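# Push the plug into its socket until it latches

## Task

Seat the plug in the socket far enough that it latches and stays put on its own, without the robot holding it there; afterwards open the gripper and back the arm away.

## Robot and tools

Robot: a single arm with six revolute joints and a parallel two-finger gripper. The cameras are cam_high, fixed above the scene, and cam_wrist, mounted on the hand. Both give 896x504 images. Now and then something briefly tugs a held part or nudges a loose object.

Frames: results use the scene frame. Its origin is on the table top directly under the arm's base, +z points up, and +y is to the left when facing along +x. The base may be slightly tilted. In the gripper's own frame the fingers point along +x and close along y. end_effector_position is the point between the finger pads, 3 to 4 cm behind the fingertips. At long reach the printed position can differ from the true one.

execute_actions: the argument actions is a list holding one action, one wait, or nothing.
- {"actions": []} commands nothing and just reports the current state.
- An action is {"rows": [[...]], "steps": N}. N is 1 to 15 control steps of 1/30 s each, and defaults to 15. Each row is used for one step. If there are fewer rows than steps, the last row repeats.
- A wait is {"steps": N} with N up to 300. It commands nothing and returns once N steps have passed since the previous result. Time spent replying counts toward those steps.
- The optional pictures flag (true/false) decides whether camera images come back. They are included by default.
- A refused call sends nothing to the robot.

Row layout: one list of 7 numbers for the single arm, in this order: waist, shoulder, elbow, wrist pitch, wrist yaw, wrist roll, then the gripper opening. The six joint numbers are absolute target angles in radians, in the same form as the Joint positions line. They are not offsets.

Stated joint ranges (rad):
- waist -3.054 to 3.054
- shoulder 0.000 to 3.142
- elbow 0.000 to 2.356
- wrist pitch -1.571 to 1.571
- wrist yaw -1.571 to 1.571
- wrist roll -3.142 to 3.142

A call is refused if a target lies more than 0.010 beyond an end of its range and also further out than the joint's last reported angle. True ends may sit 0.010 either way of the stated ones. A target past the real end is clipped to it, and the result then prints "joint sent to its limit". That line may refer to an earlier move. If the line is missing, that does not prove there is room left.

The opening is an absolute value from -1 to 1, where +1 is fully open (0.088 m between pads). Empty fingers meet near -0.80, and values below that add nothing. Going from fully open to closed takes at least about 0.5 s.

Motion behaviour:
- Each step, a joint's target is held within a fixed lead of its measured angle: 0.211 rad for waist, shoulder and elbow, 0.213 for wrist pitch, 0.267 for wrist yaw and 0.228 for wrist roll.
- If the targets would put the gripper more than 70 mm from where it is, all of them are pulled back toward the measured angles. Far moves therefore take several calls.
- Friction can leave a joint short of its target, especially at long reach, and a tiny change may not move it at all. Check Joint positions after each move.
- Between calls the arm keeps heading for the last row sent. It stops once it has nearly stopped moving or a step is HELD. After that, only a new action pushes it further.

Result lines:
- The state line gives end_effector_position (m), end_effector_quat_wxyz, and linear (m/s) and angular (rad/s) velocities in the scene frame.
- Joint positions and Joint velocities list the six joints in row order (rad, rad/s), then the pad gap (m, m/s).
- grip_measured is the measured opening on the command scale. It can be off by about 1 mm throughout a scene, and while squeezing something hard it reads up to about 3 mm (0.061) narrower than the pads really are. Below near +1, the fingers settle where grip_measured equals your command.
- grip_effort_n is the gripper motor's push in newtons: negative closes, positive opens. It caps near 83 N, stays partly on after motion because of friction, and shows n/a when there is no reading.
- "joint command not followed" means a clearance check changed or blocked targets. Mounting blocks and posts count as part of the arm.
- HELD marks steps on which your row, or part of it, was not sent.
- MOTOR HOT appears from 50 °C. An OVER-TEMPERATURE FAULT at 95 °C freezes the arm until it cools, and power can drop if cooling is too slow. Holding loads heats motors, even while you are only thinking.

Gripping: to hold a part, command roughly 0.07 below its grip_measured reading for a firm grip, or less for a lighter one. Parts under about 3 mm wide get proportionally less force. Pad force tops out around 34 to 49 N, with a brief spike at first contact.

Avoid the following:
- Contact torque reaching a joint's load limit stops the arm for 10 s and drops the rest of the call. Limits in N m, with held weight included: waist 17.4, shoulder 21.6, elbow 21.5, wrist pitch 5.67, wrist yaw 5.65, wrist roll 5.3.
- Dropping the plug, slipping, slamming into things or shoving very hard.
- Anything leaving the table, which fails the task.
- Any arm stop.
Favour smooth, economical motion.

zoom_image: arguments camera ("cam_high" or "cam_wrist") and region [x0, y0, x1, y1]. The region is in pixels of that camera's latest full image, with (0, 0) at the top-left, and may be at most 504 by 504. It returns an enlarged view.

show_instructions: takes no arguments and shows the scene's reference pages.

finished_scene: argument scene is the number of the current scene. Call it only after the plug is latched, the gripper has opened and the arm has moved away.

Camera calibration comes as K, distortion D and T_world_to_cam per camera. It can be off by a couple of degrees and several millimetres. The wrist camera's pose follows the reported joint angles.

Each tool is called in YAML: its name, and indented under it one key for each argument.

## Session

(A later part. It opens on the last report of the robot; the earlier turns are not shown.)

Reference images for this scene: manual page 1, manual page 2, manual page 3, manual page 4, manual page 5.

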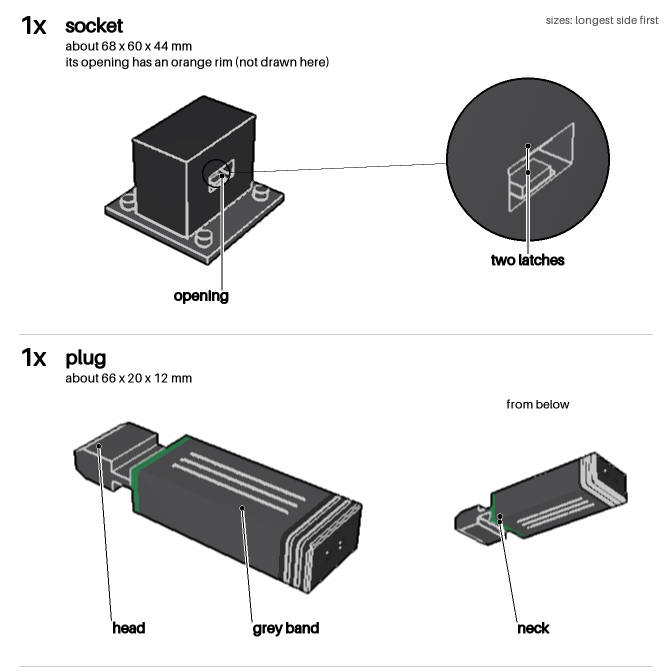

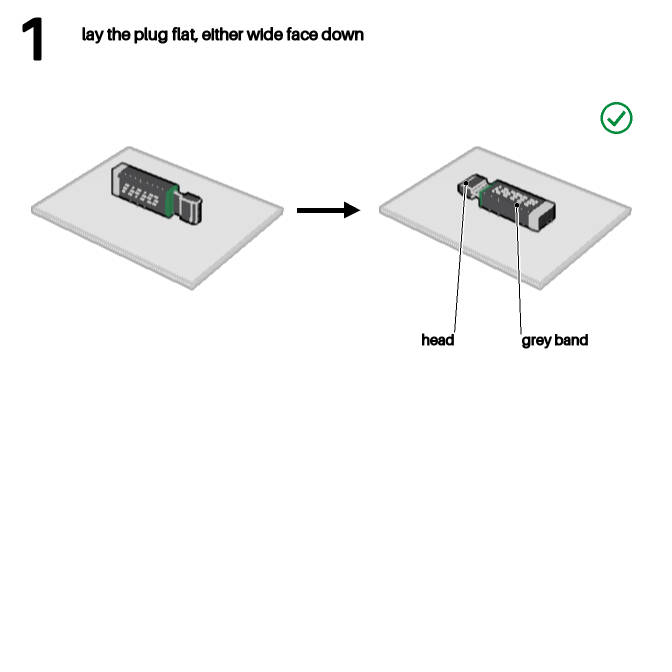

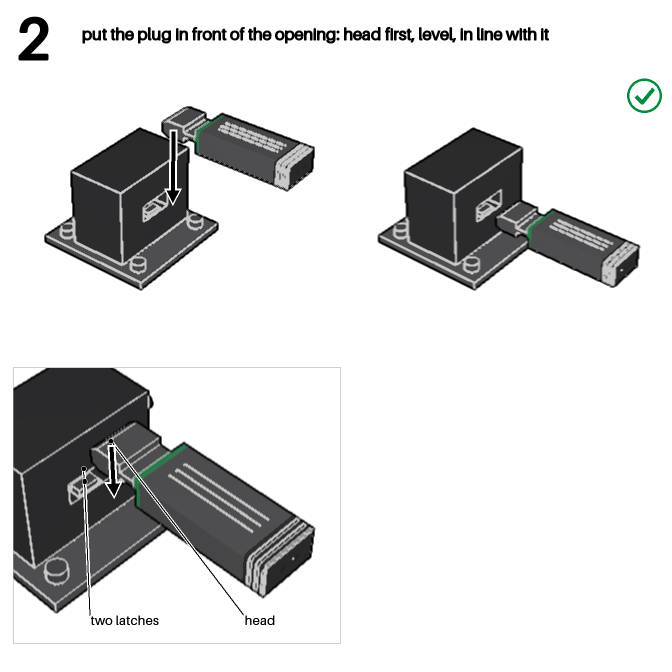

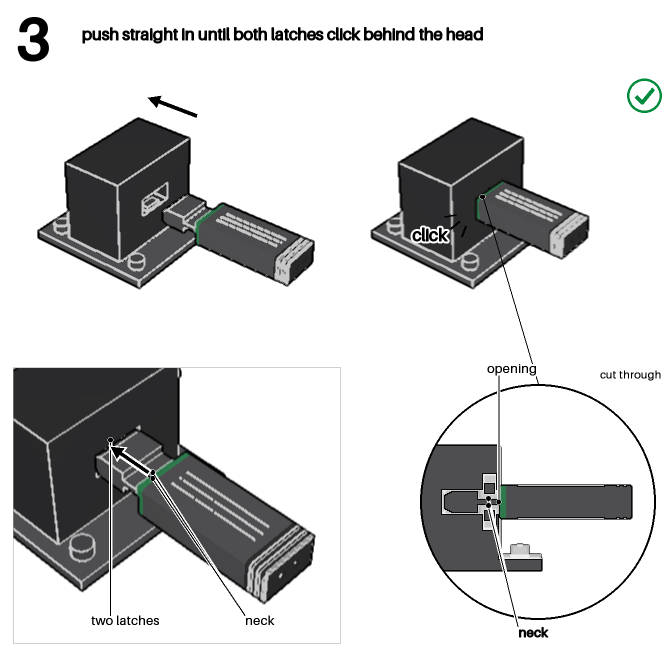

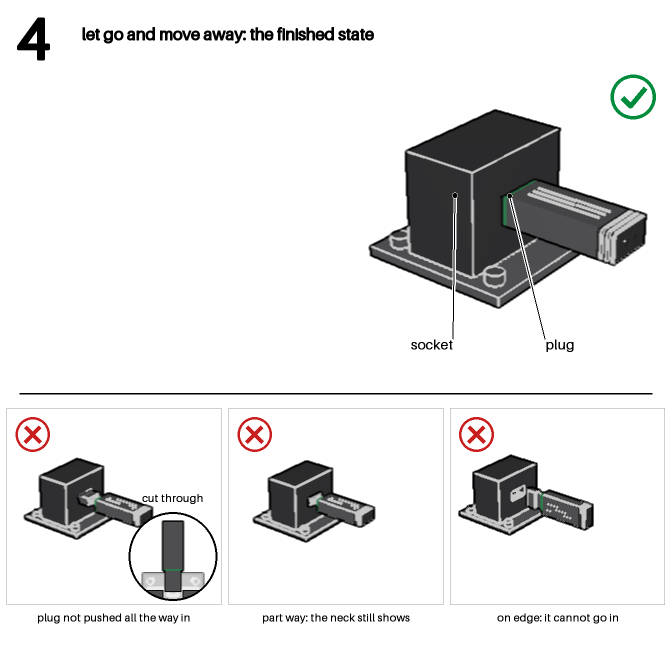

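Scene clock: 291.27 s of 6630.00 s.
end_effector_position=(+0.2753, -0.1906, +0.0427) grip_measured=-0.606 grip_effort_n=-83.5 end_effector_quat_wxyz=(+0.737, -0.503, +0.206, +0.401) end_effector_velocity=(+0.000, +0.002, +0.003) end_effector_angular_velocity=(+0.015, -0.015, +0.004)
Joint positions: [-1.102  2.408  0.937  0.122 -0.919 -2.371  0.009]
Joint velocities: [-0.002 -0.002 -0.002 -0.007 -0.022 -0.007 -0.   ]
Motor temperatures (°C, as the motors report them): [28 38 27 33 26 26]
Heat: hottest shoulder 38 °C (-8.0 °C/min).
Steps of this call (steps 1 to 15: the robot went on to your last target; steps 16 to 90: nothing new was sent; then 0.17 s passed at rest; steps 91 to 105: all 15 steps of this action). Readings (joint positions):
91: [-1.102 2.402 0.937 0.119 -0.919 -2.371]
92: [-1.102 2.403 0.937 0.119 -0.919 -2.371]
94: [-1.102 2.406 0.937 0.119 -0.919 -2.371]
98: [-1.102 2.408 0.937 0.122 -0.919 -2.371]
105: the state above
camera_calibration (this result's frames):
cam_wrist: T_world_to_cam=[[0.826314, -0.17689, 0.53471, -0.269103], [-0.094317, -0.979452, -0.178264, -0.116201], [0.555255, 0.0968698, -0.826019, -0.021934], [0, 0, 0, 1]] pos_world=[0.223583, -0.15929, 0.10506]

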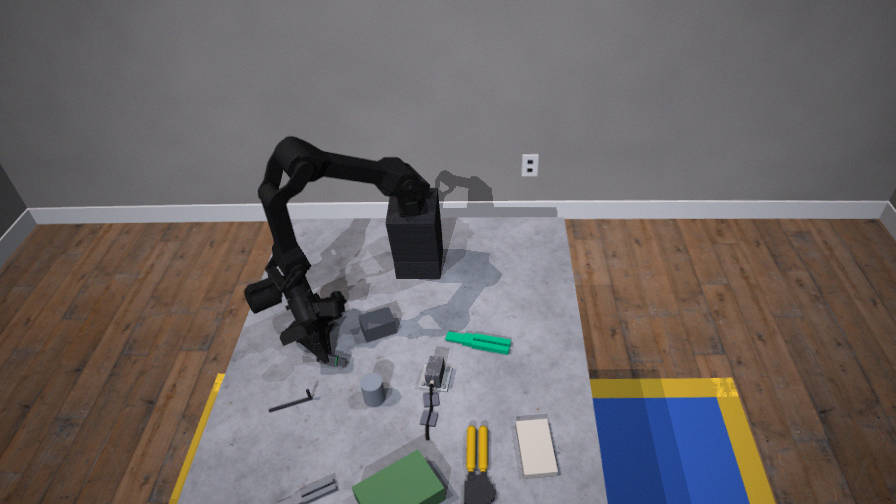

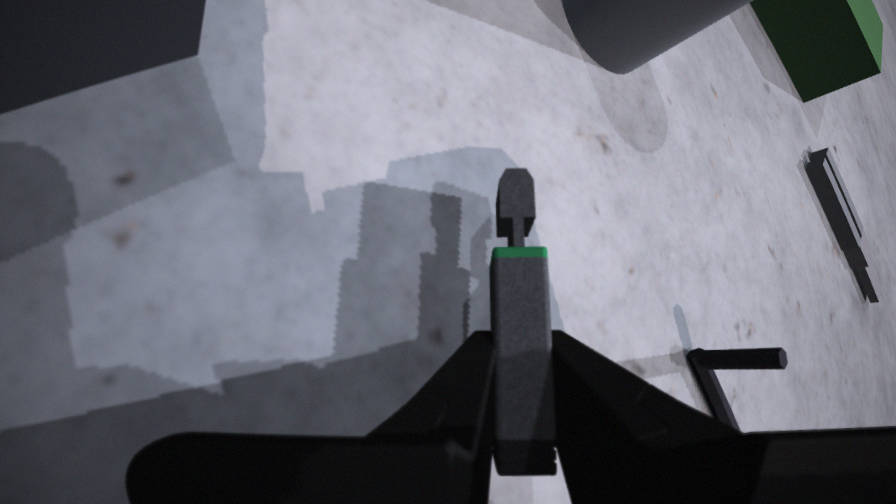

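execute_actions:
  actions:
    - {"rows":[[-1.0985,2.418,0.940,0.123,-0.916,-2.374,-0.64],[-1.0985,2.414,0.940,0.123,-0.916,-2.374,-0.61],[-1.0985,2.414,0.940,0.123,-0.916,-2.374,-0.585],[-1.0985,2.414,0.940,0.123,-0.916,-2.374,-0.565],[-1.0985,2.414,0.940,0.123,-0.916,-2.374,-0.55],[-1.0985,2.414,0.940,0.123,-0.916,-2.374,-0.535],[-1.0985,2.414,0.940,0.123,-0.916,-2.374,-0.52],[-1.0985,2.414,0.940,0.123,-0.916,-2.374,-0.505],[-1.0985,2.414,0.940,0.123,-0.916,-2.374,-0.49],[-1.0985,2.414,0.940,0.123,-0.916,-2.374,-0.475],[-1.0985,2.414,0.940,0.123,-0.916,-2.374,-0.46],[-1.0985,2.414,0.940,0.123,-0.916,-2.374,-0.445],[-1.0985,2.414,0.940,0.123,-0.916,-2.374,-0.43],[-1.0985,2.414,0.940,0.123,-0.916,-2.374,-0.415],[-1.0985,2.414,0.940,0.123,-0.916,-2.374,-0.40]],"steps":15}

Scene clock: 297.60 s of 6630.00 s.
end_effector_position=(+0.2752, -0.1906, +0.0427) grip_measured=-0.442 grip_effort_n=16.0 end_effector_quat_wxyz=(+0.737, -0.503, +0.206, +0.402) end_effector_velocity=(+0.001, -0.001, +0.001) end_effector_angular_velocity=(-0.006, -0.013, +0.005)
Joint positions: [-1.102  2.408  0.937  0.122 -0.919 -2.371  0.017]
Joint velocities: [-0.002 -0.002 -0.002  0.007 -0.007 -0.007  0.022]
Motor temperatures (°C, as the motors report them): [28 37 27 33 26 26]
Heat: hottest shoulder 37 °C (-8.1 °C/min).
Steps of this call (steps 1 to 15: the robot went on to your last target; steps 16 to 90: nothing new was sent; then 2.83 s passed at rest; steps 91 to 105: all 15 steps of this action). Readings (joint positions):
91: [-1.102 2.408 0.937 0.122 -0.919 -2.371]
92: [-1.102 2.408 0.937 0.122 -0.919 -2.371]
94: [-1.102 2.408 0.937 0.122 -0.919 -2.371]
98: [-1.102 2.408 0.937 0.122 -0.919 -2.371]
105: the state above
camera_calibration (this result's frames):
cam_wrist: T_world_to_cam=[[0.82643, -0.177092, 0.534464, -0.26912], [-0.0944106, -0.979394, -0.178532, -0.116111], [0.555067, 0.0970852, -0.82612, -0.0218255], [0, 0, 0, 1]] pos_world=[0.223561, -0.159259, 0.105075]

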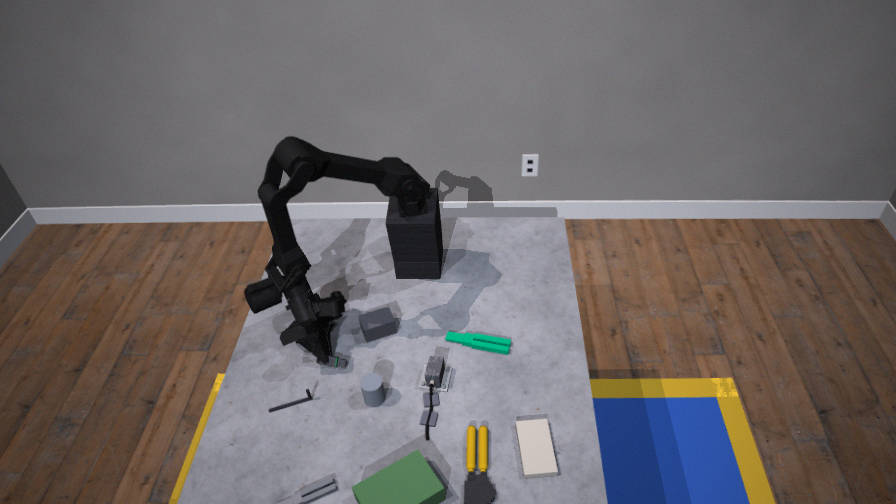

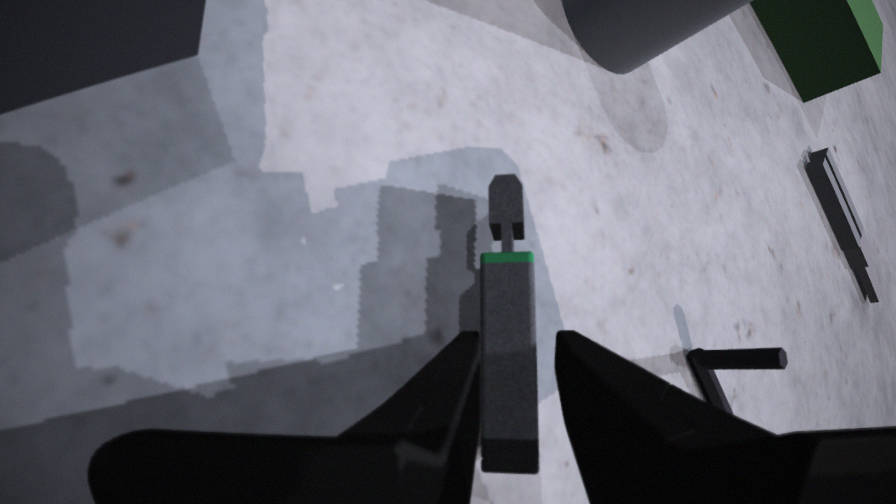

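It follows the lower finger. Keep opening.

execute_actions:
  actions:
    - {"rows":[[-1.0985,2.414,0.940,0.123,-0.916,-2.374,-0.38],[-1.0985,2.414,0.940,0.123,-0.916,-2.374,-0.36],[-1.0985,2.414,0.940,0.123,-0.916,-2.374,-0.34],[-1.0985,2.414,0.940,0.123,-0.916,-2.374,-0.32],[-1.0985,2.414,0.940,0.123,-0.916,-2.374,-0.30],[-1.0985,2.414,0.940,0.123,-0.916,-2.374,-0.28],[-1.0985,2.414,0.940,0.123,-0.916,-2.374,-0.26],[-1.0985,2.414,0.940,0.123,-0.916,-2.374,-0.24],[-1.0985,2.414,0.940,0.123,-0.916,-2.374,-0.22],[-1.0985,2.414,0.940,0.123,-0.916,-2.374,-0.20],[-1.0985,2.414,0.940,0.123,-0.916,-2.374,-0.18],[-1.0985,2.414,0.940,0.123,-0.916,-2.374,-0.16]],"steps":15}

Scene clock: 302.30 s of 6630.00 s.
end_effector_position=(+0.2763, -0.1906, +0.0436) grip_measured=-0.181 grip_effort_n=17.9 end_effector_quat_wxyz=(+0.739, -0.503, +0.202, +0.400) end_effector_velocity=(+0.003, -0.002, +0.002) end_effector_angular_velocity=(-0.000, -0.027, +0.007)
Joint positions: [-1.102  2.408  0.938  0.123 -0.927 -2.371  0.03 ]
Joint velocities: [-0.002  0.002  0.007  0.007 -0.022 -0.007  0.01 ]
Motor temperatures (°C, as the motors report them): [28 38 27 32 26 26]
Heat: hottest shoulder 38 °C (-6.0 °C/min).
Steps of this call (steps 1 to 15: the robot went on to your last target; steps 16 to 90: nothing new was sent; then 1.20 s passed at rest; steps 91 to 105: all 15 steps of this action). Readings (joint positions):
91: [-1.102 2.408 0.937 0.122 -0.919 -2.371]
92: [-1.102 2.408 0.937 0.122 -0.919 -2.371]
94: [-1.102 2.408 0.937 0.122 -0.919 -2.371]
98: [-1.102 2.408 0.937 0.122 -0.919 -2.371]
105: the state above
camera_calibration (this result's frames):
cam_wrist: T_world_to_cam=[[0.82257, -0.177863, 0.540132, -0.269846], [-0.0918811, -0.978917, -0.182427, -0.11623], [0.561191, 0.100431, -0.82157, -0.0228777], [0, 0, 0, 1]] pos_world=[0.224126, -0.159478, 0.105753]

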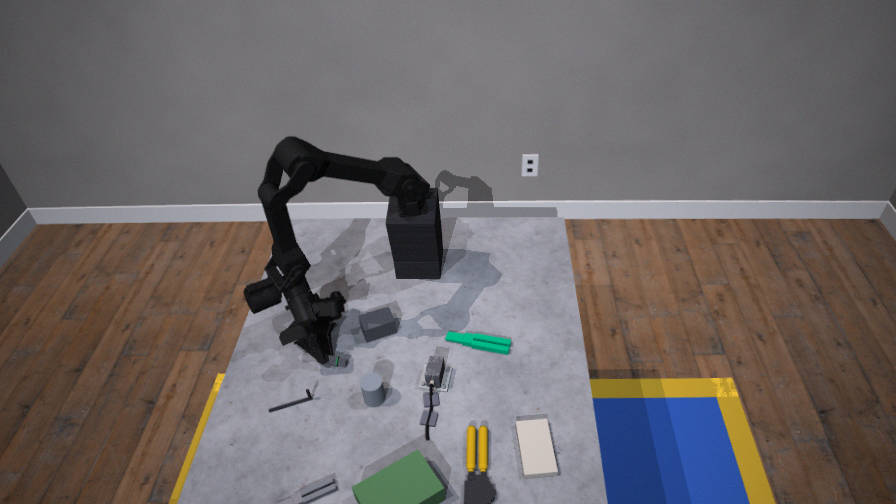

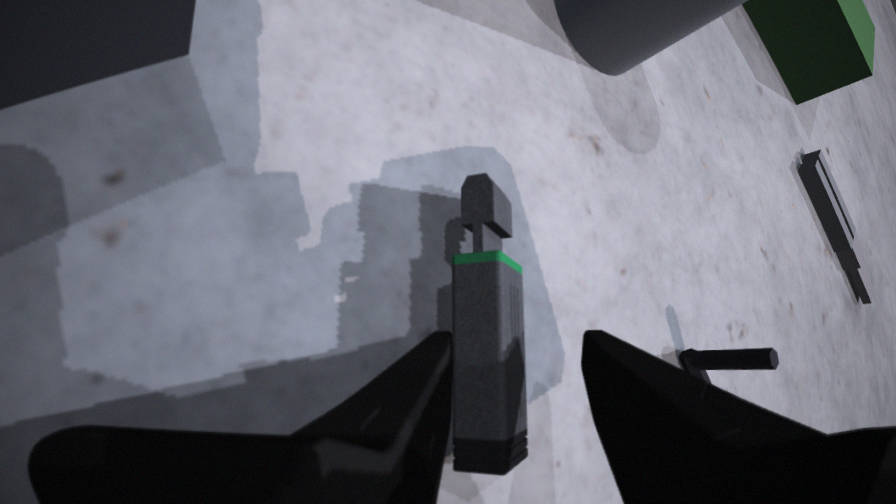

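execute_actions:
  actions:
    - {"rows":[[-1.104,2.398,0.932,0.120,-0.922,-2.374,-0.17],[-1.107,2.392,0.927,0.117,-0.923,-2.379,-0.17],[-1.110,2.388,0.923,0.114,-0.924,-2.384,-0.17],[-1.113,2.385,0.919,0.111,-0.925,-2.389,-0.17],[-1.116,2.382,0.915,0.108,-0.925,-2.394,-0.17],[-1.119,2.379,0.911,0.105,-0.926,-2.399,-0.17],[-1.122,2.376,0.907,0.102,-0.926,-2.404,-0.17],[-1.125,2.373,0.903,0.099,-0.927,-2.409,-0.17],[-1.128,2.370,0.899,0.096,-0.927,-2.414,-0.17],[-1.131,2.367,0.895,0.093,-0.927,-2.419,-0.17],[-1.134,2.364,0.891,0.090,-0.928,-2.424,-0.17],[-1.137,2.361,0.887,0.087,-0.928,-2.429,-0.17],[-1.140,2.358,0.882,0.083,-0.928,-2.434,-0.17],[-1.144,2.356,0.877,0.079,-0.929,-2.439,-0.17],[-1.147,2.354,0.872,0.075,-0.929,-2.444,-0.17]],"steps":15}
  pictures: false

execute_actions:
  actions:
    - {"rows":[[-1.147,2.354,0.872,0.075,-0.929,-2.444,-0.17]],"steps":8}

Scene clock: 316.07 s of 6630.00 s.
end_effector_position=(+0.2614, -0.1879, +0.0514) grip_measured=-0.167 grip_effort_n=-16.0 end_effector_quat_wxyz=(+0.737, -0.504, +0.205, +0.401) end_effector_velocity=(-0.045, +0.017, +0.021) end_effector_angular_velocity=(+0.047, +0.011, -0.011)
Joint positions: [-1.136  2.371  0.892  0.087 -0.927 -2.429  0.031]
Joint velocities: [-0.1   -0.09  -0.134 -0.125 -0.037 -0.154 -0.   ]
Motor temperatures (°C, as the motors report them): [28 39 26 31 26 26]
Heat: hottest shoulder 39 °C (-4.0 °C/min).
Steps of this call (steps 1 to 15: the robot went on to your last target; steps 16 to 90: nothing new was sent; then 10.27 s passed at rest; steps 91 to 105: all 15 steps of this action). Readings (joint positions):
91: [-1.102 2.408 0.939 0.123 -0.928 -2.371]
92: [-1.102 2.406 0.939 0.123 -0.928 -2.372]
94: [-1.103 2.403 0.936 0.120 -0.927 -2.378]
98: [-1.114 2.394 0.921 0.109 -0.926 -2.394]
105: the state above

Scene clock: 316.33 s of 6630.00 s.
end_effector_position=(+0.2569, -0.1859, +0.0522) grip_measured=-0.167 grip_effort_n=-16.0 end_effector_quat_wxyz=(+0.738, -0.501, +0.206, +0.402) end_effector_velocity=(-0.004, +0.003, +0.001) end_effector_angular_velocity=(-0.009, +0.004, +0.020)
Joint positions: [-1.145  2.366  0.88   0.078 -0.928 -2.44   0.031]
Joint velocities: [-0.002 -0.007 -0.007 -0.022  0.007 -0.037 -0.   ]
Motor temperatures (°C, as the motors report them): [28 39 26 31 26 26]
Heat: hottest shoulder 39 °C (-4.0 °C/min).
Steps of this call (steps 1 to 8: all 8 steps of this action). Readings (joint positions):
1: [-1.139 2.369 0.888 0.084 -0.927 -2.432]
2: [-1.142 2.368 0.885 0.082 -0.928 -2.435]
4: [-1.144 2.367 0.881 0.079 -0.928 -2.438]
8: the state above
camera_calibration (this result's frames):
cam_wrist: T_world_to_cam=[[0.827079, -0.180076, 0.532459, -0.25888], [-0.0954752, -0.978534, -0.182634, -0.110879], [0.553917, 0.100216, -0.826518, -0.00330902], [0, 0, 0, 1]] pos_world=[0.205361, -0.154786, 0.114857]

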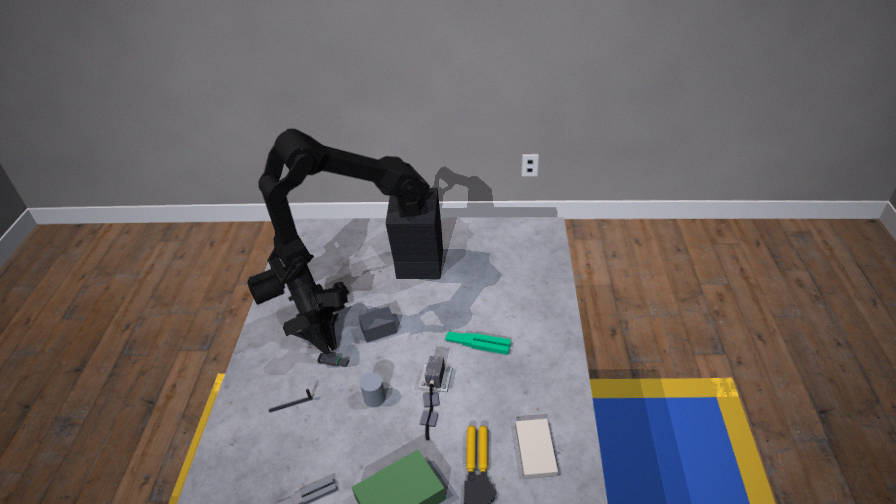

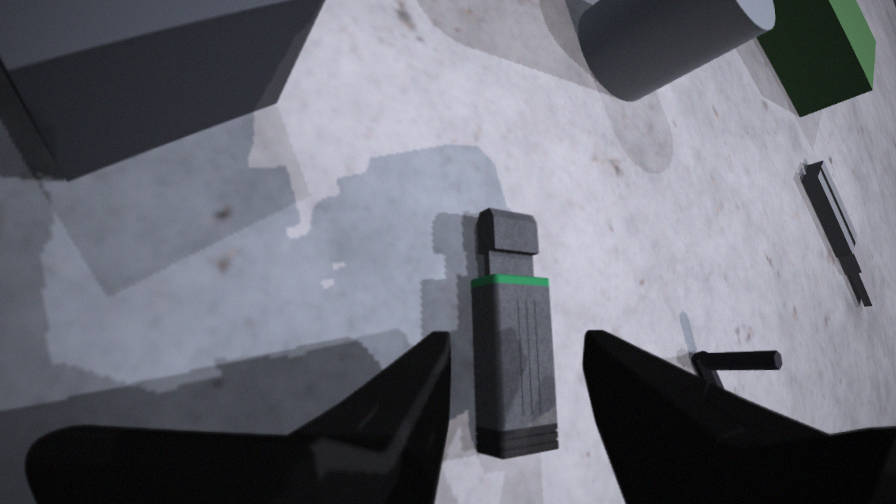

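zoom_image:
  camera: "cam_wrist"
  region: [400, 190, 640, 470]

Region (400, 190, 640, 470) of cam_wrist's 896x504 image, scaled by 1.800, with more detail than that image has; it fills the left 432 columns of this view, and the rest is white.

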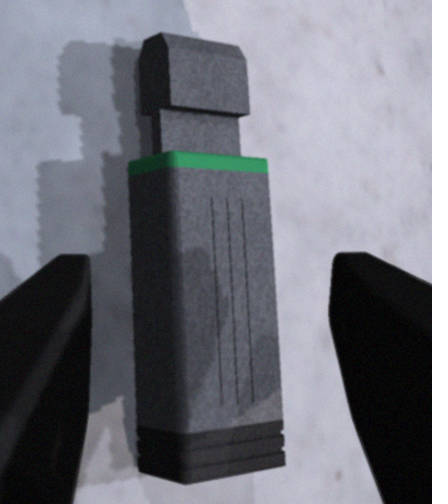

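execute_actions:
  actions:
    - {"rows":[[-1.147,2.345,0.88,0.075,-0.929,-2.444,-0.15],[-1.147,2.33,0.885,0.07,-0.929,-2.444,-0.12],[-1.147,2.315,0.895,0.055,-0.925,-2.44,-0.09],[-1.145,2.30,0.91,0.035,-0.915,-2.435,-0.06],[-1.14,2.29,0.93,0.005,-0.90,-2.428,-0.03],[-1.133,2.285,0.955,-0.03,-0.88,-2.42,0.0],[-1.124,2.285,0.985,-0.075,-0.857,-2.41,0.03],[-1.114,2.29,1.02,-0.125,-0.832,-2.398,0.06],[-1.103,2.297,1.055,-0.18,-0.806,-2.386,0.09],[-1.092,2.305,1.09,-0.238,-0.78,-2.374,0.1],[-1.08,2.314,1.125,-0.297,-0.754,-2.362,0.1],[-1.068,2.323,1.16,-0.356,-0.728,-2.35,0.1],[-1.056,2.332,1.195,-0.415,-0.702,-2.338,0.1],[-1.044,2.341,1.23,-0.474,-0.676,-2.326,0.1],[-1.032,2.35,1.262,-0.53,-0.651,-2.315,0.1]],"steps":15}
  pictures: false

execute_actions:
  actions:
    - {"rows":[[-1.021,2.359,1.292,-0.583,-0.628,-2.305,0.1],[-1.011,2.367,1.318,-0.63,-0.608,-2.296,0.1],[-1.002,2.374,1.340,-0.671,-0.591,-2.289,0.1],[-0.995,2.380,1.358,-0.705,-0.577,-2.283,0.1],[-0.989,2.386,1.372,-0.732,-0.566,-2.278,0.1],[-0.984,2.391,1.383,-0.753,-0.558,-2.274,0.1],[-0.980,2.395,1.391,-0.768,-0.552,-2.271,0.1],[-0.978,2.399,1.395,-0.778,-0.549,-2.269,0.1],[-0.977,2.402,1.397,-0.783,-0.548,-2.268,0.1]],"steps":15}

Scene clock: 341.93 s of 6630.00 s.
end_effector_position=(+0.2891, -0.2150, +0.0729) grip_measured=+0.087 grip_effort_n=15.6 end_effector_quat_wxyz=(+0.711, -0.432, +0.304, +0.464) end_effector_velocity=(+0.070, +0.001, +0.027) end_effector_angular_velocity=(+0.266, +1.142, +0.040)
Joint positions: [-1.068  2.313  1.171 -0.385 -0.718 -2.347  0.043]
Joint velocities: [ 0.364  0.129  1.023 -1.604  0.725  0.33   0.006]
Motor temperatures (°C, as the motors report them): [28 42 26 30 26 25]
Heat: hottest shoulder 42 °C (+4.1 °C/min).
Steps of this call (steps 1 to 15: the robot went on to your last target; steps 16 to 90: nothing new was sent; then 22.10 s passed at rest; steps 91 to 105: all 15 steps of this action). Readings (joint positions):
91: [-1.145 2.365 0.879 0.077 -0.928 -2.441]
92: [-1.145 2.361 0.879 0.075 -0.928 -2.441]
94: [-1.145 2.346 0.882 0.060 -0.927 -2.441]
98: [-1.138 2.311 0.944 -0.034 -0.880 -2.422]
105: the state above

Scene clock: 342.43 s of 6630.00 s.
end_effector_position=(+0.2883, -0.1963, +0.0746) grip_measured=+0.097 grip_effort_n=15.6 end_effector_quat_wxyz=(+0.670, -0.319, +0.383, +0.550) end_effector_velocity=(-0.001, -0.002, +0.001) end_effector_angular_velocity=(+0.011, +0.024, -0.009)
Joint positions: [-0.98   2.381  1.386 -0.776 -0.553 -2.272  0.044]
Joint velocities: [-0.002  0.012  0.027 -0.037  0.007  0.007  0.   ]
Motor temperatures (°C, as the motors report them): [28 42 26 30 26 25]
Heat: hottest shoulder 42 °C (+4.0 °C/min).
Steps of this call (steps 1 to 15: all 15 steps of this action). Readings (joint positions):
1: [-1.055 2.318 1.205 -0.440 -0.694 -2.336]
2: [-1.044 2.325 1.238 -0.492 -0.670 -2.325]
4: [-1.021 2.339 1.293 -0.587 -0.629 -2.307]
8: [-0.991 2.364 1.360 -0.717 -0.576 -2.283]
15: the state above
camera_calibration (this result's frames):
cam_wrist: T_world_to_cam=[[0.980721, -0.190357, -0.0441629, -0.301889], [-0.195405, -0.95722, -0.213416, -0.0786938], [-0.00164841, 0.217931, -0.975963, 0.193238], [0, 0, 0, 1]] pos_world=[0.28101, -0.174906, 0.158466]

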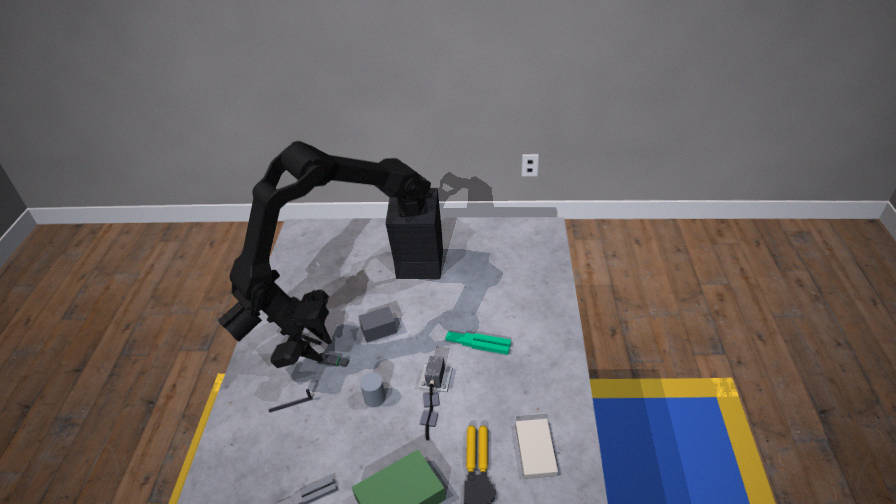

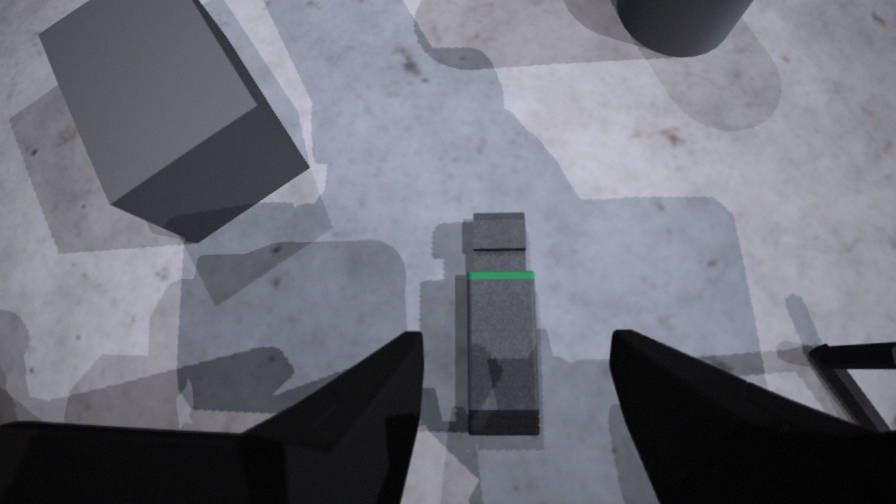

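execute_actions:
  actions:
    - {"rows":[[-0.976,2.408,1.398,-0.776,-0.550,-2.268,0.1],[-0.975,2.416,1.400,-0.770,-0.550,-2.267,0.1],[-0.974,2.425,1.403,-0.763,-0.551,-2.266,0.1],[-0.973,2.434,1.405,-0.755,-0.551,-2.265,0.1],[-0.972,2.443,1.408,-0.747,-0.552,-2.264,0.1],[-0.971,2.452,1.410,-0.739,-0.552,-2.263,0.1],[-0.970,2.461,1.413,-0.731,-0.553,-2.262,0.1],[-0.969,2.470,1.415,-0.724,-0.553,-2.260,0.1],[-0.968,2.479,1.418,-0.717,-0.553,-2.259,0.1],[-0.967,2.487,1.420,-0.710,-0.554,-2.258,0.1],[-0.966,2.494,1.422,-0.704,-0.554,-2.257,0.1],[-0.966,2.500,1.424,-0.698,-0.554,-2.256,0.1],[-0.965,2.505,1.425,-0.694,-0.554,-2.255,0.1],[-0.965,2.509,1.426,-0.691,-0.554,-2.254,0.1],[-0.9645,2.512,1.427,-0.688,-0.554,-2.254,0.1]],"steps":15}
  pictures: false

execute_actions:
  actions:
    - {"rows":[[-0.9645,2.514,1.427,-0.688,-0.554,-2.254,0.05],[-0.9645,2.515,1.427,-0.688,-0.554,-2.254,0.0],[-0.9645,2.515,1.427,-0.688,-0.554,-2.254,-0.05],[-0.9645,2.515,1.427,-0.688,-0.554,-2.254,-0.1],[-0.9645,2.515,1.427,-0.688,-0.554,-2.254,-0.15],[-0.9645,2.515,1.427,-0.688,-0.554,-2.254,-0.2]],"steps":12}

Scene clock: 348.37 s of 6630.00 s.
end_effector_position=(+0.2882, -0.1965, +0.0415) grip_measured=+0.097 grip_effort_n=15.1 end_effector_quat_wxyz=(+0.669, -0.317, +0.384, +0.551) end_effector_velocity=(+0.011, +0.027, -0.027) end_effector_angular_velocity=(+0.212, -0.112, -0.083)
Joint positions: [-0.969  2.481  1.415 -0.702 -0.553 -2.259  0.044]
Joint velocities: [-0.002  0.139  0.037  0.022 -0.242 -0.007 -0.   ]
Motor temperatures (°C, as the motors report them): [28 42 26 30 26 25]
Heat: hottest shoulder 42 °C (+4.0 °C/min).
Steps of this call (steps 1 to 15: the robot went on to your last target; steps 16 to 90: nothing new was sent; then 2.43 s passed at rest; steps 91 to 105: all 15 steps of this action). Readings (joint positions):
91: [-0.980 2.382 1.390 -0.781 -0.551 -2.271]
92: [-0.979 2.384 1.391 -0.781 -0.551 -2.271]
94: [-0.979 2.394 1.395 -0.771 -0.551 -2.270]
98: [-0.976 2.426 1.403 -0.744 -0.551 -2.266]
105: the state above

Scene clock: 348.77 s of 6630.00 s.
end_effector_position=(+0.2920, -0.1973, +0.0405) grip_measured=-0.183 grip_effort_n=-17.9 end_effector_quat_wxyz=(+0.672, -0.321, +0.380, +0.548) end_effector_velocity=(+0.001, -0.001, -0.000) end_effector_angular_velocity=(-0.001, -0.014, +0.003)
Joint positions: [-0.967  2.486  1.423 -0.694 -0.564 -2.257  0.03 ]
Joint velocities: [-0.002  0.002  0.002  0.007 -0.007 -0.007 -0.008]
Motor temperatures (°C, as the motors report them): [28 42 26 30 26 25]
Heat: hottest shoulder 42 °C (+4.1 °C/min).
Steps of this call (steps 1 to 12: all 12 steps of this action). Readings (joint positions):
1: [-0.970 2.483 1.416 -0.702 -0.555 -2.259]
2: [-0.970 2.484 1.417 -0.701 -0.556 -2.258]
4: [-0.969 2.485 1.418 -0.697 -0.560 -2.258]
8: [-0.967 2.486 1.422 -0.694 -0.564 -2.257]
12: the state above
camera_calibration (this result's frames):
cam_wrist: T_world_to_cam=[[0.980761, -0.192127, -0.0345649, -0.307956], [-0.195022, -0.956518, -0.216889, -0.0859998], [0.00860828, 0.219457, -0.975584, 0.157478], [0, 0, 0, 1]] pos_world=[0.283904, -0.175987, 0.124336]

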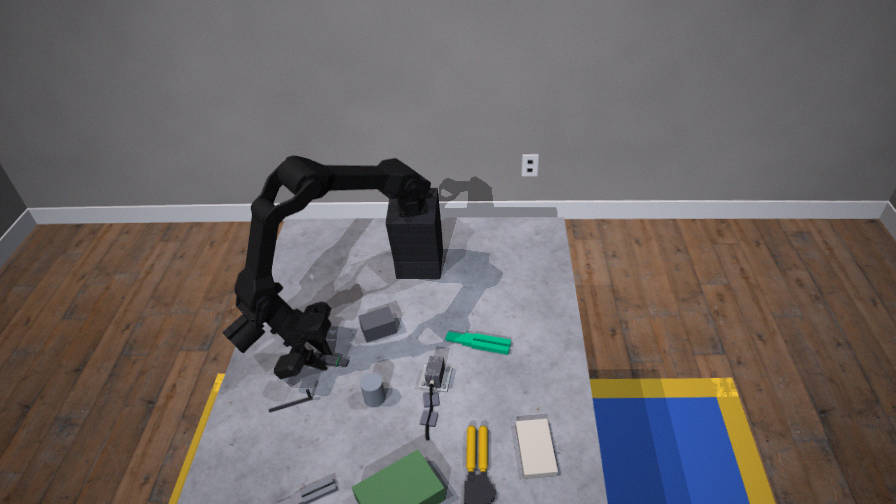

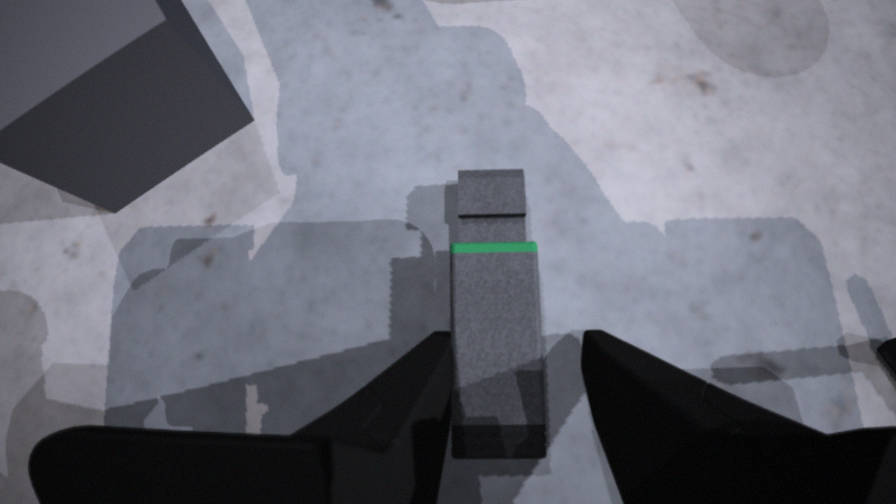

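execute_actions:
  actions:
    - {"rows":[[-0.97,2.49,1.418,-0.698,-0.552,-2.258,-0.2],[-0.972,2.472,1.410,-0.703,-0.551,-2.259,-0.2],[-0.972,2.468,1.407,-0.705,-0.550,-2.260,-0.2],[-0.972,2.468,1.407,-0.705,-0.550,-2.260,-0.2],[-0.972,2.468,1.407,-0.705,-0.550,-2.260,-0.2],[-0.972,2.468,1.407,-0.705,-0.550,-2.260,-0.22],[-0.972,2.468,1.407,-0.705,-0.550,-2.260,-0.24],[-0.972,2.468,1.407,-0.705,-0.550,-2.260,-0.26],[-0.972,2.468,1.407,-0.705,-0.550,-2.260,-0.28],[-0.972,2.468,1.407,-0.705,-0.550,-2.260,-0.30],[-0.972,2.468,1.407,-0.705,-0.550,-2.260,-0.32],[-0.972,2.468,1.407,-0.705,-0.550,-2.260,-0.34],[-0.972,2.468,1.407,-0.705,-0.550,-2.260,-0.36]],"steps":15}

Scene clock: 357.20 s of 6630.00 s.
end_effector_position=(+0.2885, -0.1970, +0.0415) grip_measured=-0.333 grip_effort_n=-16.0 end_effector_quat_wxyz=(+0.670, -0.317, +0.385, +0.550) end_effector_velocity=(-0.003, +0.001, +0.001) end_effector_angular_velocity=(+0.011, +0.000, -0.005)
Joint positions: [-0.97   2.481  1.417 -0.703 -0.554 -2.257  0.023]
Joint velocities: [-0.007 -0.002 -0.007 -0.007 -0.007 -0.007 -0.013]
Motor temperatures (°C, as the motors report them): [28 42 26 30 26 25]
Heat: hottest shoulder 42 °C (+5.0 °C/min).
Steps of this call (steps 1 to 15: the robot went on to your last target; steps 16 to 90: nothing new was sent; then 4.93 s passed at rest; steps 91 to 105: all 15 steps of this action). Readings (joint positions):
91: [-0.967 2.486 1.423 -0.694 -0.564 -2.257]
92: [-0.967 2.486 1.423 -0.694 -0.564 -2.257]
94: [-0.967 2.484 1.422 -0.697 -0.561 -2.257]
98: [-0.969 2.482 1.419 -0.702 -0.555 -2.257]
105: the state above
camera_calibration (this result's frames):
cam_wrist: T_world_to_cam=[[0.980127, -0.192431, -0.0481841, -0.303826], [-0.19831, -0.956553, -0.213726, -0.0853729], [-0.0049632, 0.219034, -0.975705, 0.16227], [0, 0, 0, 1]] pos_world=[0.281663, -0.175672, 0.125442]

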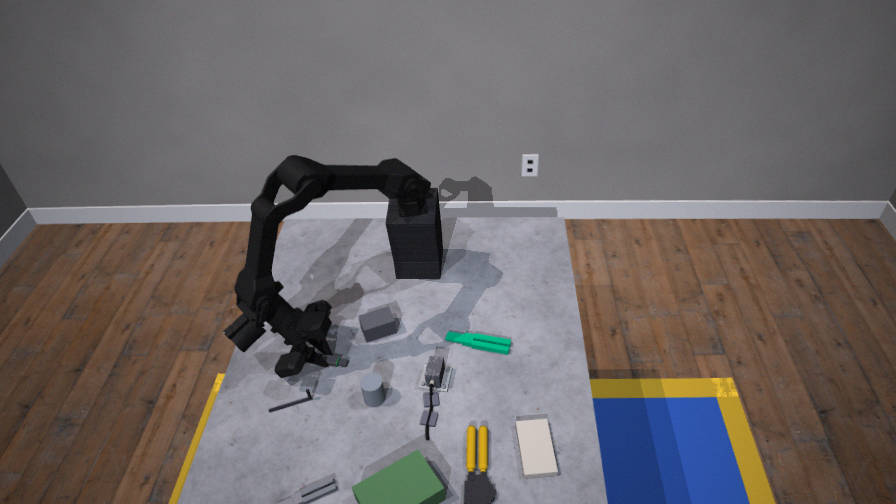

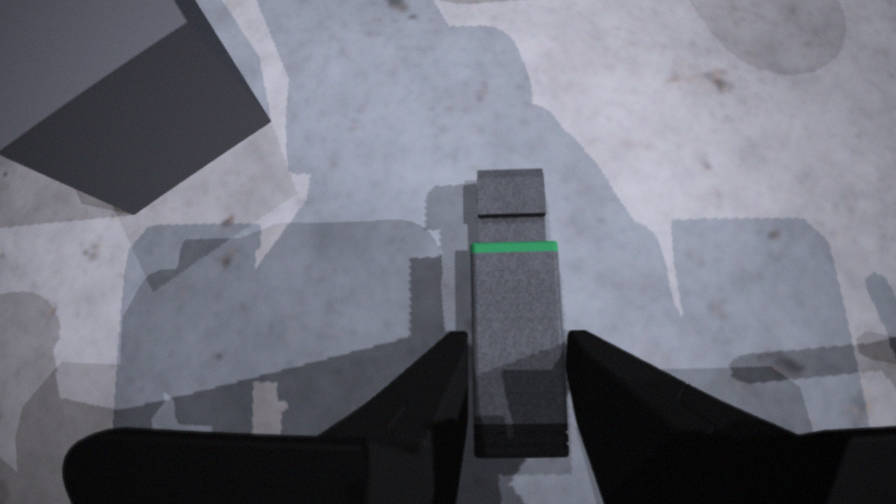

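execute_actions:
  actions:
    - {"rows":[[-0.972,2.465,1.409,-0.705,-0.550,-2.260,-0.37],[-0.972,2.465,1.409,-0.705,-0.550,-2.260,-0.38],[-0.972,2.465,1.409,-0.705,-0.550,-2.260,-0.39],[-0.972,2.465,1.409,-0.705,-0.550,-2.260,-0.40],[-0.972,2.465,1.409,-0.705,-0.550,-2.260,-0.41],[-0.972,2.465,1.409,-0.705,-0.550,-2.260,-0.425],[-0.972,2.465,1.409,-0.705,-0.550,-2.260,-0.44],[-0.972,2.465,1.409,-0.705,-0.550,-2.260,-0.455],[-0.972,2.465,1.409,-0.705,-0.550,-2.260,-0.47],[-0.972,2.465,1.409,-0.705,-0.550,-2.260,-0.485],[-0.972,2.465,1.409,-0.705,-0.550,-2.260,-0.50],[-0.972,2.465,1.409,-0.705,-0.550,-2.260,-0.51],[-0.972,2.465,1.409,-0.705,-0.550,-2.260,-0.52]],"steps":15}

Scene clock: 363.67 s of 6630.00 s.
end_effector_position=(+0.2889, -0.1975, +0.0426) grip_measured=-0.443 grip_effort_n=-83.5 end_effector_quat_wxyz=(+0.670, -0.318, +0.385, +0.550) end_effector_velocity=(-0.005, +0.005, +0.001) end_effector_angular_velocity=(+0.027, +0.021, -0.015)
Joint positions: [-0.97   2.478  1.417 -0.704 -0.553 -2.257  0.017]
Joint velocities: [-0.002  0.002 -0.007 -0.022 -0.007  0.007  0.   ]
Motor temperatures (°C, as the motors report them): [28 43 26 30 26 25]
Heat: hottest shoulder 43 °C (+5.1 °C/min).
Steps of this call (steps 1 to 15: the robot went on to your last target; steps 16 to 90: nothing new was sent; then 2.97 s passed at rest; steps 91 to 105: all 15 steps of this action). Readings (joint positions):
91: [-0.970 2.481 1.417 -0.703 -0.553 -2.257]
92: [-0.970 2.480 1.417 -0.703 -0.553 -2.257]
94: [-0.970 2.479 1.417 -0.703 -0.553 -2.257]
98: [-0.970 2.478 1.417 -0.703 -0.553 -2.257]
105: the state above
camera_calibration (this result's frames):
cam_wrist: T_world_to_cam=[[0.980208, -0.192388, -0.0466866, -0.3043], [-0.197933, -0.95704, -0.211891, -0.0858367], [-0.00391553, 0.216938, -0.976178, 0.162704], [0, 0, 0, 1]] pos_world=[0.281924, -0.17599, 0.126433]

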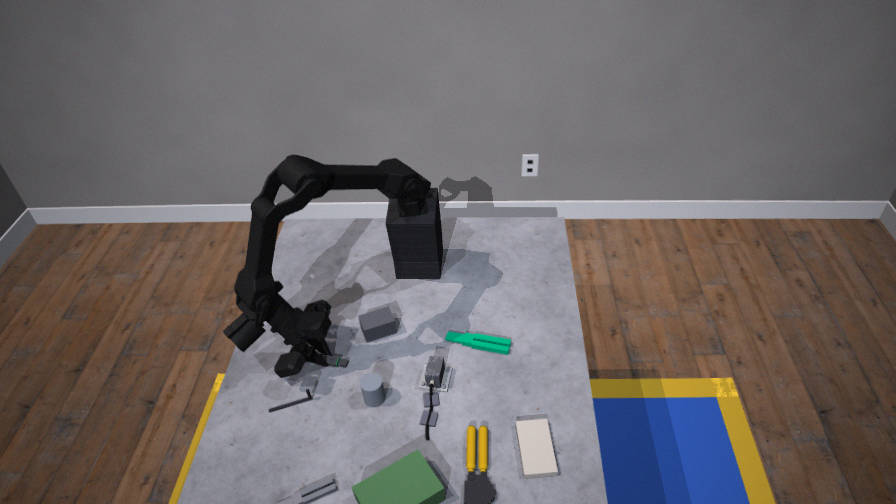

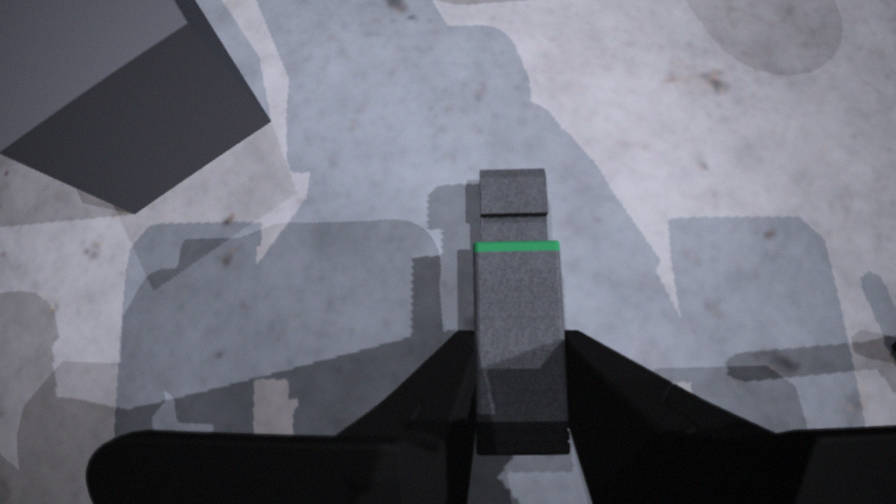

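execute_actions:
  actions:
    - {"rows":[[-0.972,2.458,1.412,-0.706,-0.552,-2.258,-0.52],[-0.972,2.448,1.410,-0.710,-0.552,-2.258,-0.52],[-0.972,2.434,1.406,-0.716,-0.552,-2.258,-0.52],[-0.971,2.418,1.402,-0.724,-0.552,-2.256,-0.52],[-0.968,2.400,1.396,-0.730,-0.552,-2.252,-0.52],[-0.962,2.381,1.388,-0.734,-0.553,-2.245,-0.52],[-0.953,2.362,1.378,-0.734,-0.554,-2.235,-0.52],[-0.941,2.343,1.365,-0.730,-0.555,-2.221,-0.52],[-0.927,2.324,1.349,-0.721,-0.556,-2.204,-0.52],[-0.910,2.305,1.330,-0.708,-0.557,-2.184,-0.52],[-0.891,2.286,1.308,-0.692,-0.559,-2.161,-0.52],[-0.870,2.267,1.284,-0.673,-0.561,-2.136,-0.52],[-0.848,2.248,1.258,-0.651,-0.563,-2.109,-0.52],[-0.825,2.229,1.230,-0.627,-0.565,-2.081,-0.52],[-0.801,2.210,1.201,-0.602,-0.567,-2.052,-0.52]],"steps":15}
  pictures: false

execute_actions:
  actions:
    - {"rows":[[-0.777,2.192,1.172,-0.577,-0.569,-2.022,-0.52],[-0.753,2.175,1.143,-0.552,-0.571,-1.992,-0.52],[-0.729,2.158,1.114,-0.527,-0.573,-1.962,-0.52],[-0.706,2.142,1.086,-0.502,-0.575,-1.933,-0.52],[-0.684,2.127,1.059,-0.478,-0.577,-1.905,-0.52],[-0.663,2.113,1.033,-0.455,-0.578,-1.879,-0.52],[-0.644,2.101,1.009,-0.434,-0.579,-1.855,-0.52],[-0.627,2.090,0.987,-0.415,-0.580,-1.833,-0.52],[-0.612,2.081,0.968,-0.398,-0.581,-1.814,-0.52],[-0.599,2.073,0.951,-0.384,-0.582,-1.798,-0.52],[-0.588,2.067,0.937,-0.372,-0.583,-1.785,-0.52],[-0.579,2.062,0.926,-0.362,-0.583,-1.775,-0.52],[-0.572,2.058,0.917,-0.354,-0.584,-1.767,-0.52],[-0.568,2.056,0.912,-0.349,-0.584,-1.762,-0.52],[-0.5655,2.055,0.909,-0.347,-0.584,-1.760,-0.52]],"steps":15}
  pictures: false

execute_actions:
  actions:
    - {"rows":[[-0.5655,2.055,0.909,-0.347,-0.584,-1.760,-0.52]],"steps":10}

Scene clock: 381.30 s of 6630.00 s.
end_effector_position=(+0.3164, -0.1624, +0.0896) grip_measured=-0.443 grip_effort_n=-83.5 end_effector_quat_wxyz=(+0.671, -0.341, +0.386, +0.534) end_effector_velocity=(+0.067, +0.284, +0.050) end_effector_angular_velocity=(+0.054, +0.013, +0.065)
Joint positions: [-0.865  2.265  1.28  -0.652 -0.56  -2.118  0.017]
Joint velocities: [ 0.691 -0.559 -0.745  0.535 -0.066  0.725 -0.   ]
Motor temperatures (°C, as the motors report them): [28 47 26 30 26 25]
Heat: hottest shoulder 47 °C (+7.0 °C/min).
Steps of this call (steps 1 to 15: the robot went on to your last target; steps 16 to 90: nothing new was sent; then 14.13 s passed at rest; steps 91 to 105: all 15 steps of this action). Readings (joint positions):
91: [-0.970 2.477 1.417 -0.704 -0.553 -2.257]
92: [-0.970 2.475 1.417 -0.704 -0.553 -2.257]
94: [-0.970 2.465 1.415 -0.710 -0.553 -2.257]
98: [-0.966 2.407 1.395 -0.725 -0.553 -2.244]
105: the state above

Scene clock: 381.80 s of 6630.00 s.
end_effector_position=(+0.3102, -0.0433, +0.0948) grip_measured=-0.443 grip_effort_n=-83.5 end_effector_quat_wxyz=(+0.673, -0.316, +0.386, +0.547) end_effector_velocity=(-0.040, +0.083, -0.002) end_effector_angular_velocity=(+0.055, +0.083, -0.006)
Joint positions: [-0.58   2.077  0.94  -0.371 -0.583 -1.785  0.017]
Joint velocities: [ 0.193 -0.115 -0.271  0.183 -0.007  0.227 -0.   ]
Motor temperatures (°C, as the motors report them): [28 47 26 30 26 25]
Heat: hottest shoulder 47 °C (+7.1 °C/min).
Steps of this call (steps 1 to 15: all 15 steps of this action). Readings (joint positions):
1: [-0.841 2.247 1.253 -0.631 -0.563 -2.092]
2: [-0.817 2.229 1.226 -0.610 -0.565 -2.064]
4: [-0.767 2.196 1.170 -0.564 -0.569 -2.008]
8: [-0.676 2.136 1.061 -0.473 -0.576 -1.901]
15: the state above

Scene clock: 382.13 s of 6630.00 s.
end_effector_position=(+0.3084, -0.0387, +0.0949) grip_measured=-0.443 grip_effort_n=-83.5 end_effector_quat_wxyz=(+0.674, -0.314, +0.387, +0.545) end_effector_velocity=(+0.000, +0.000, +0.002) end_effector_angular_velocity=(+0.004, -0.006, -0.009)
Joint positions: [-0.569  2.067  0.919 -0.35  -0.583 -1.763  0.017]
Joint velocities: [-0.002 -0.007 -0.007  0.007 -0.007  0.007 -0.   ]
Motor temperatures (°C, as the motors report them): [28 47 26 30 26 25]
Heat: hottest shoulder 47 °C (+7.0 °C/min).
Steps of this call (steps 1 to 10: all 10 steps of this action). Readings (joint positions):
1: [-0.575 2.074 0.933 -0.364 -0.583 -1.778]
2: [-0.572 2.072 0.928 -0.360 -0.583 -1.774]
4: [-0.569 2.070 0.922 -0.355 -0.583 -1.768]
8: [-0.569 2.067 0.920 -0.350 -0.583 -1.764]
10: the state above
camera_calibration (this result's frames):
cam_wrist: T_world_to_cam=[[0.977017, -0.20794, -0.046888, -0.290049], [-0.213161, -0.953268, -0.214111, 0.0861556], [-0.000174596, 0.219184, -0.975683, 0.178298], [0, 0, 0, 1]] pos_world=[0.301779, -0.0172636, 0.178809]

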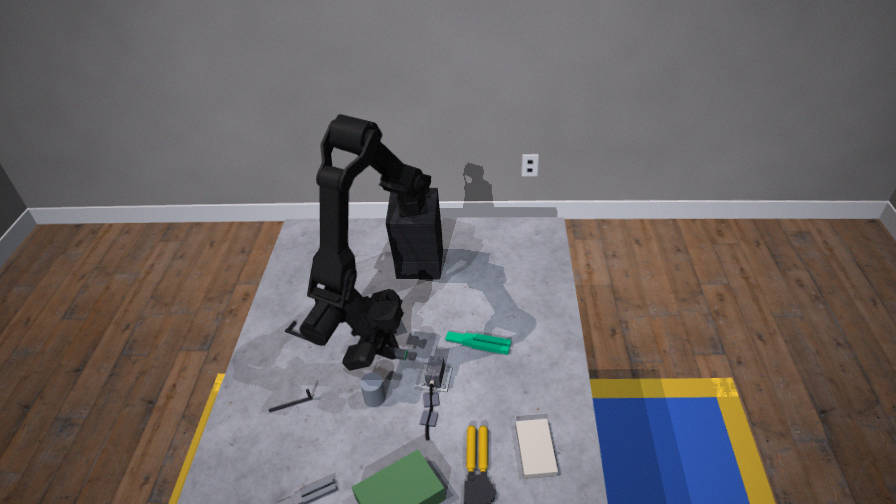

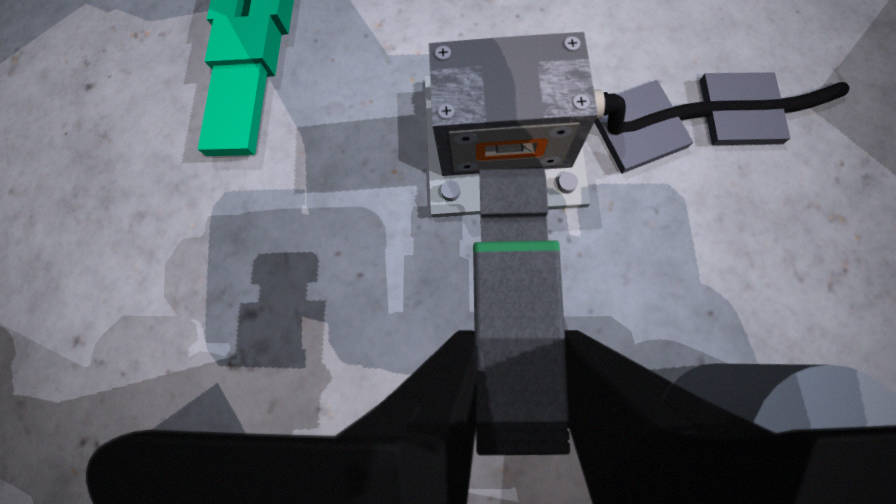

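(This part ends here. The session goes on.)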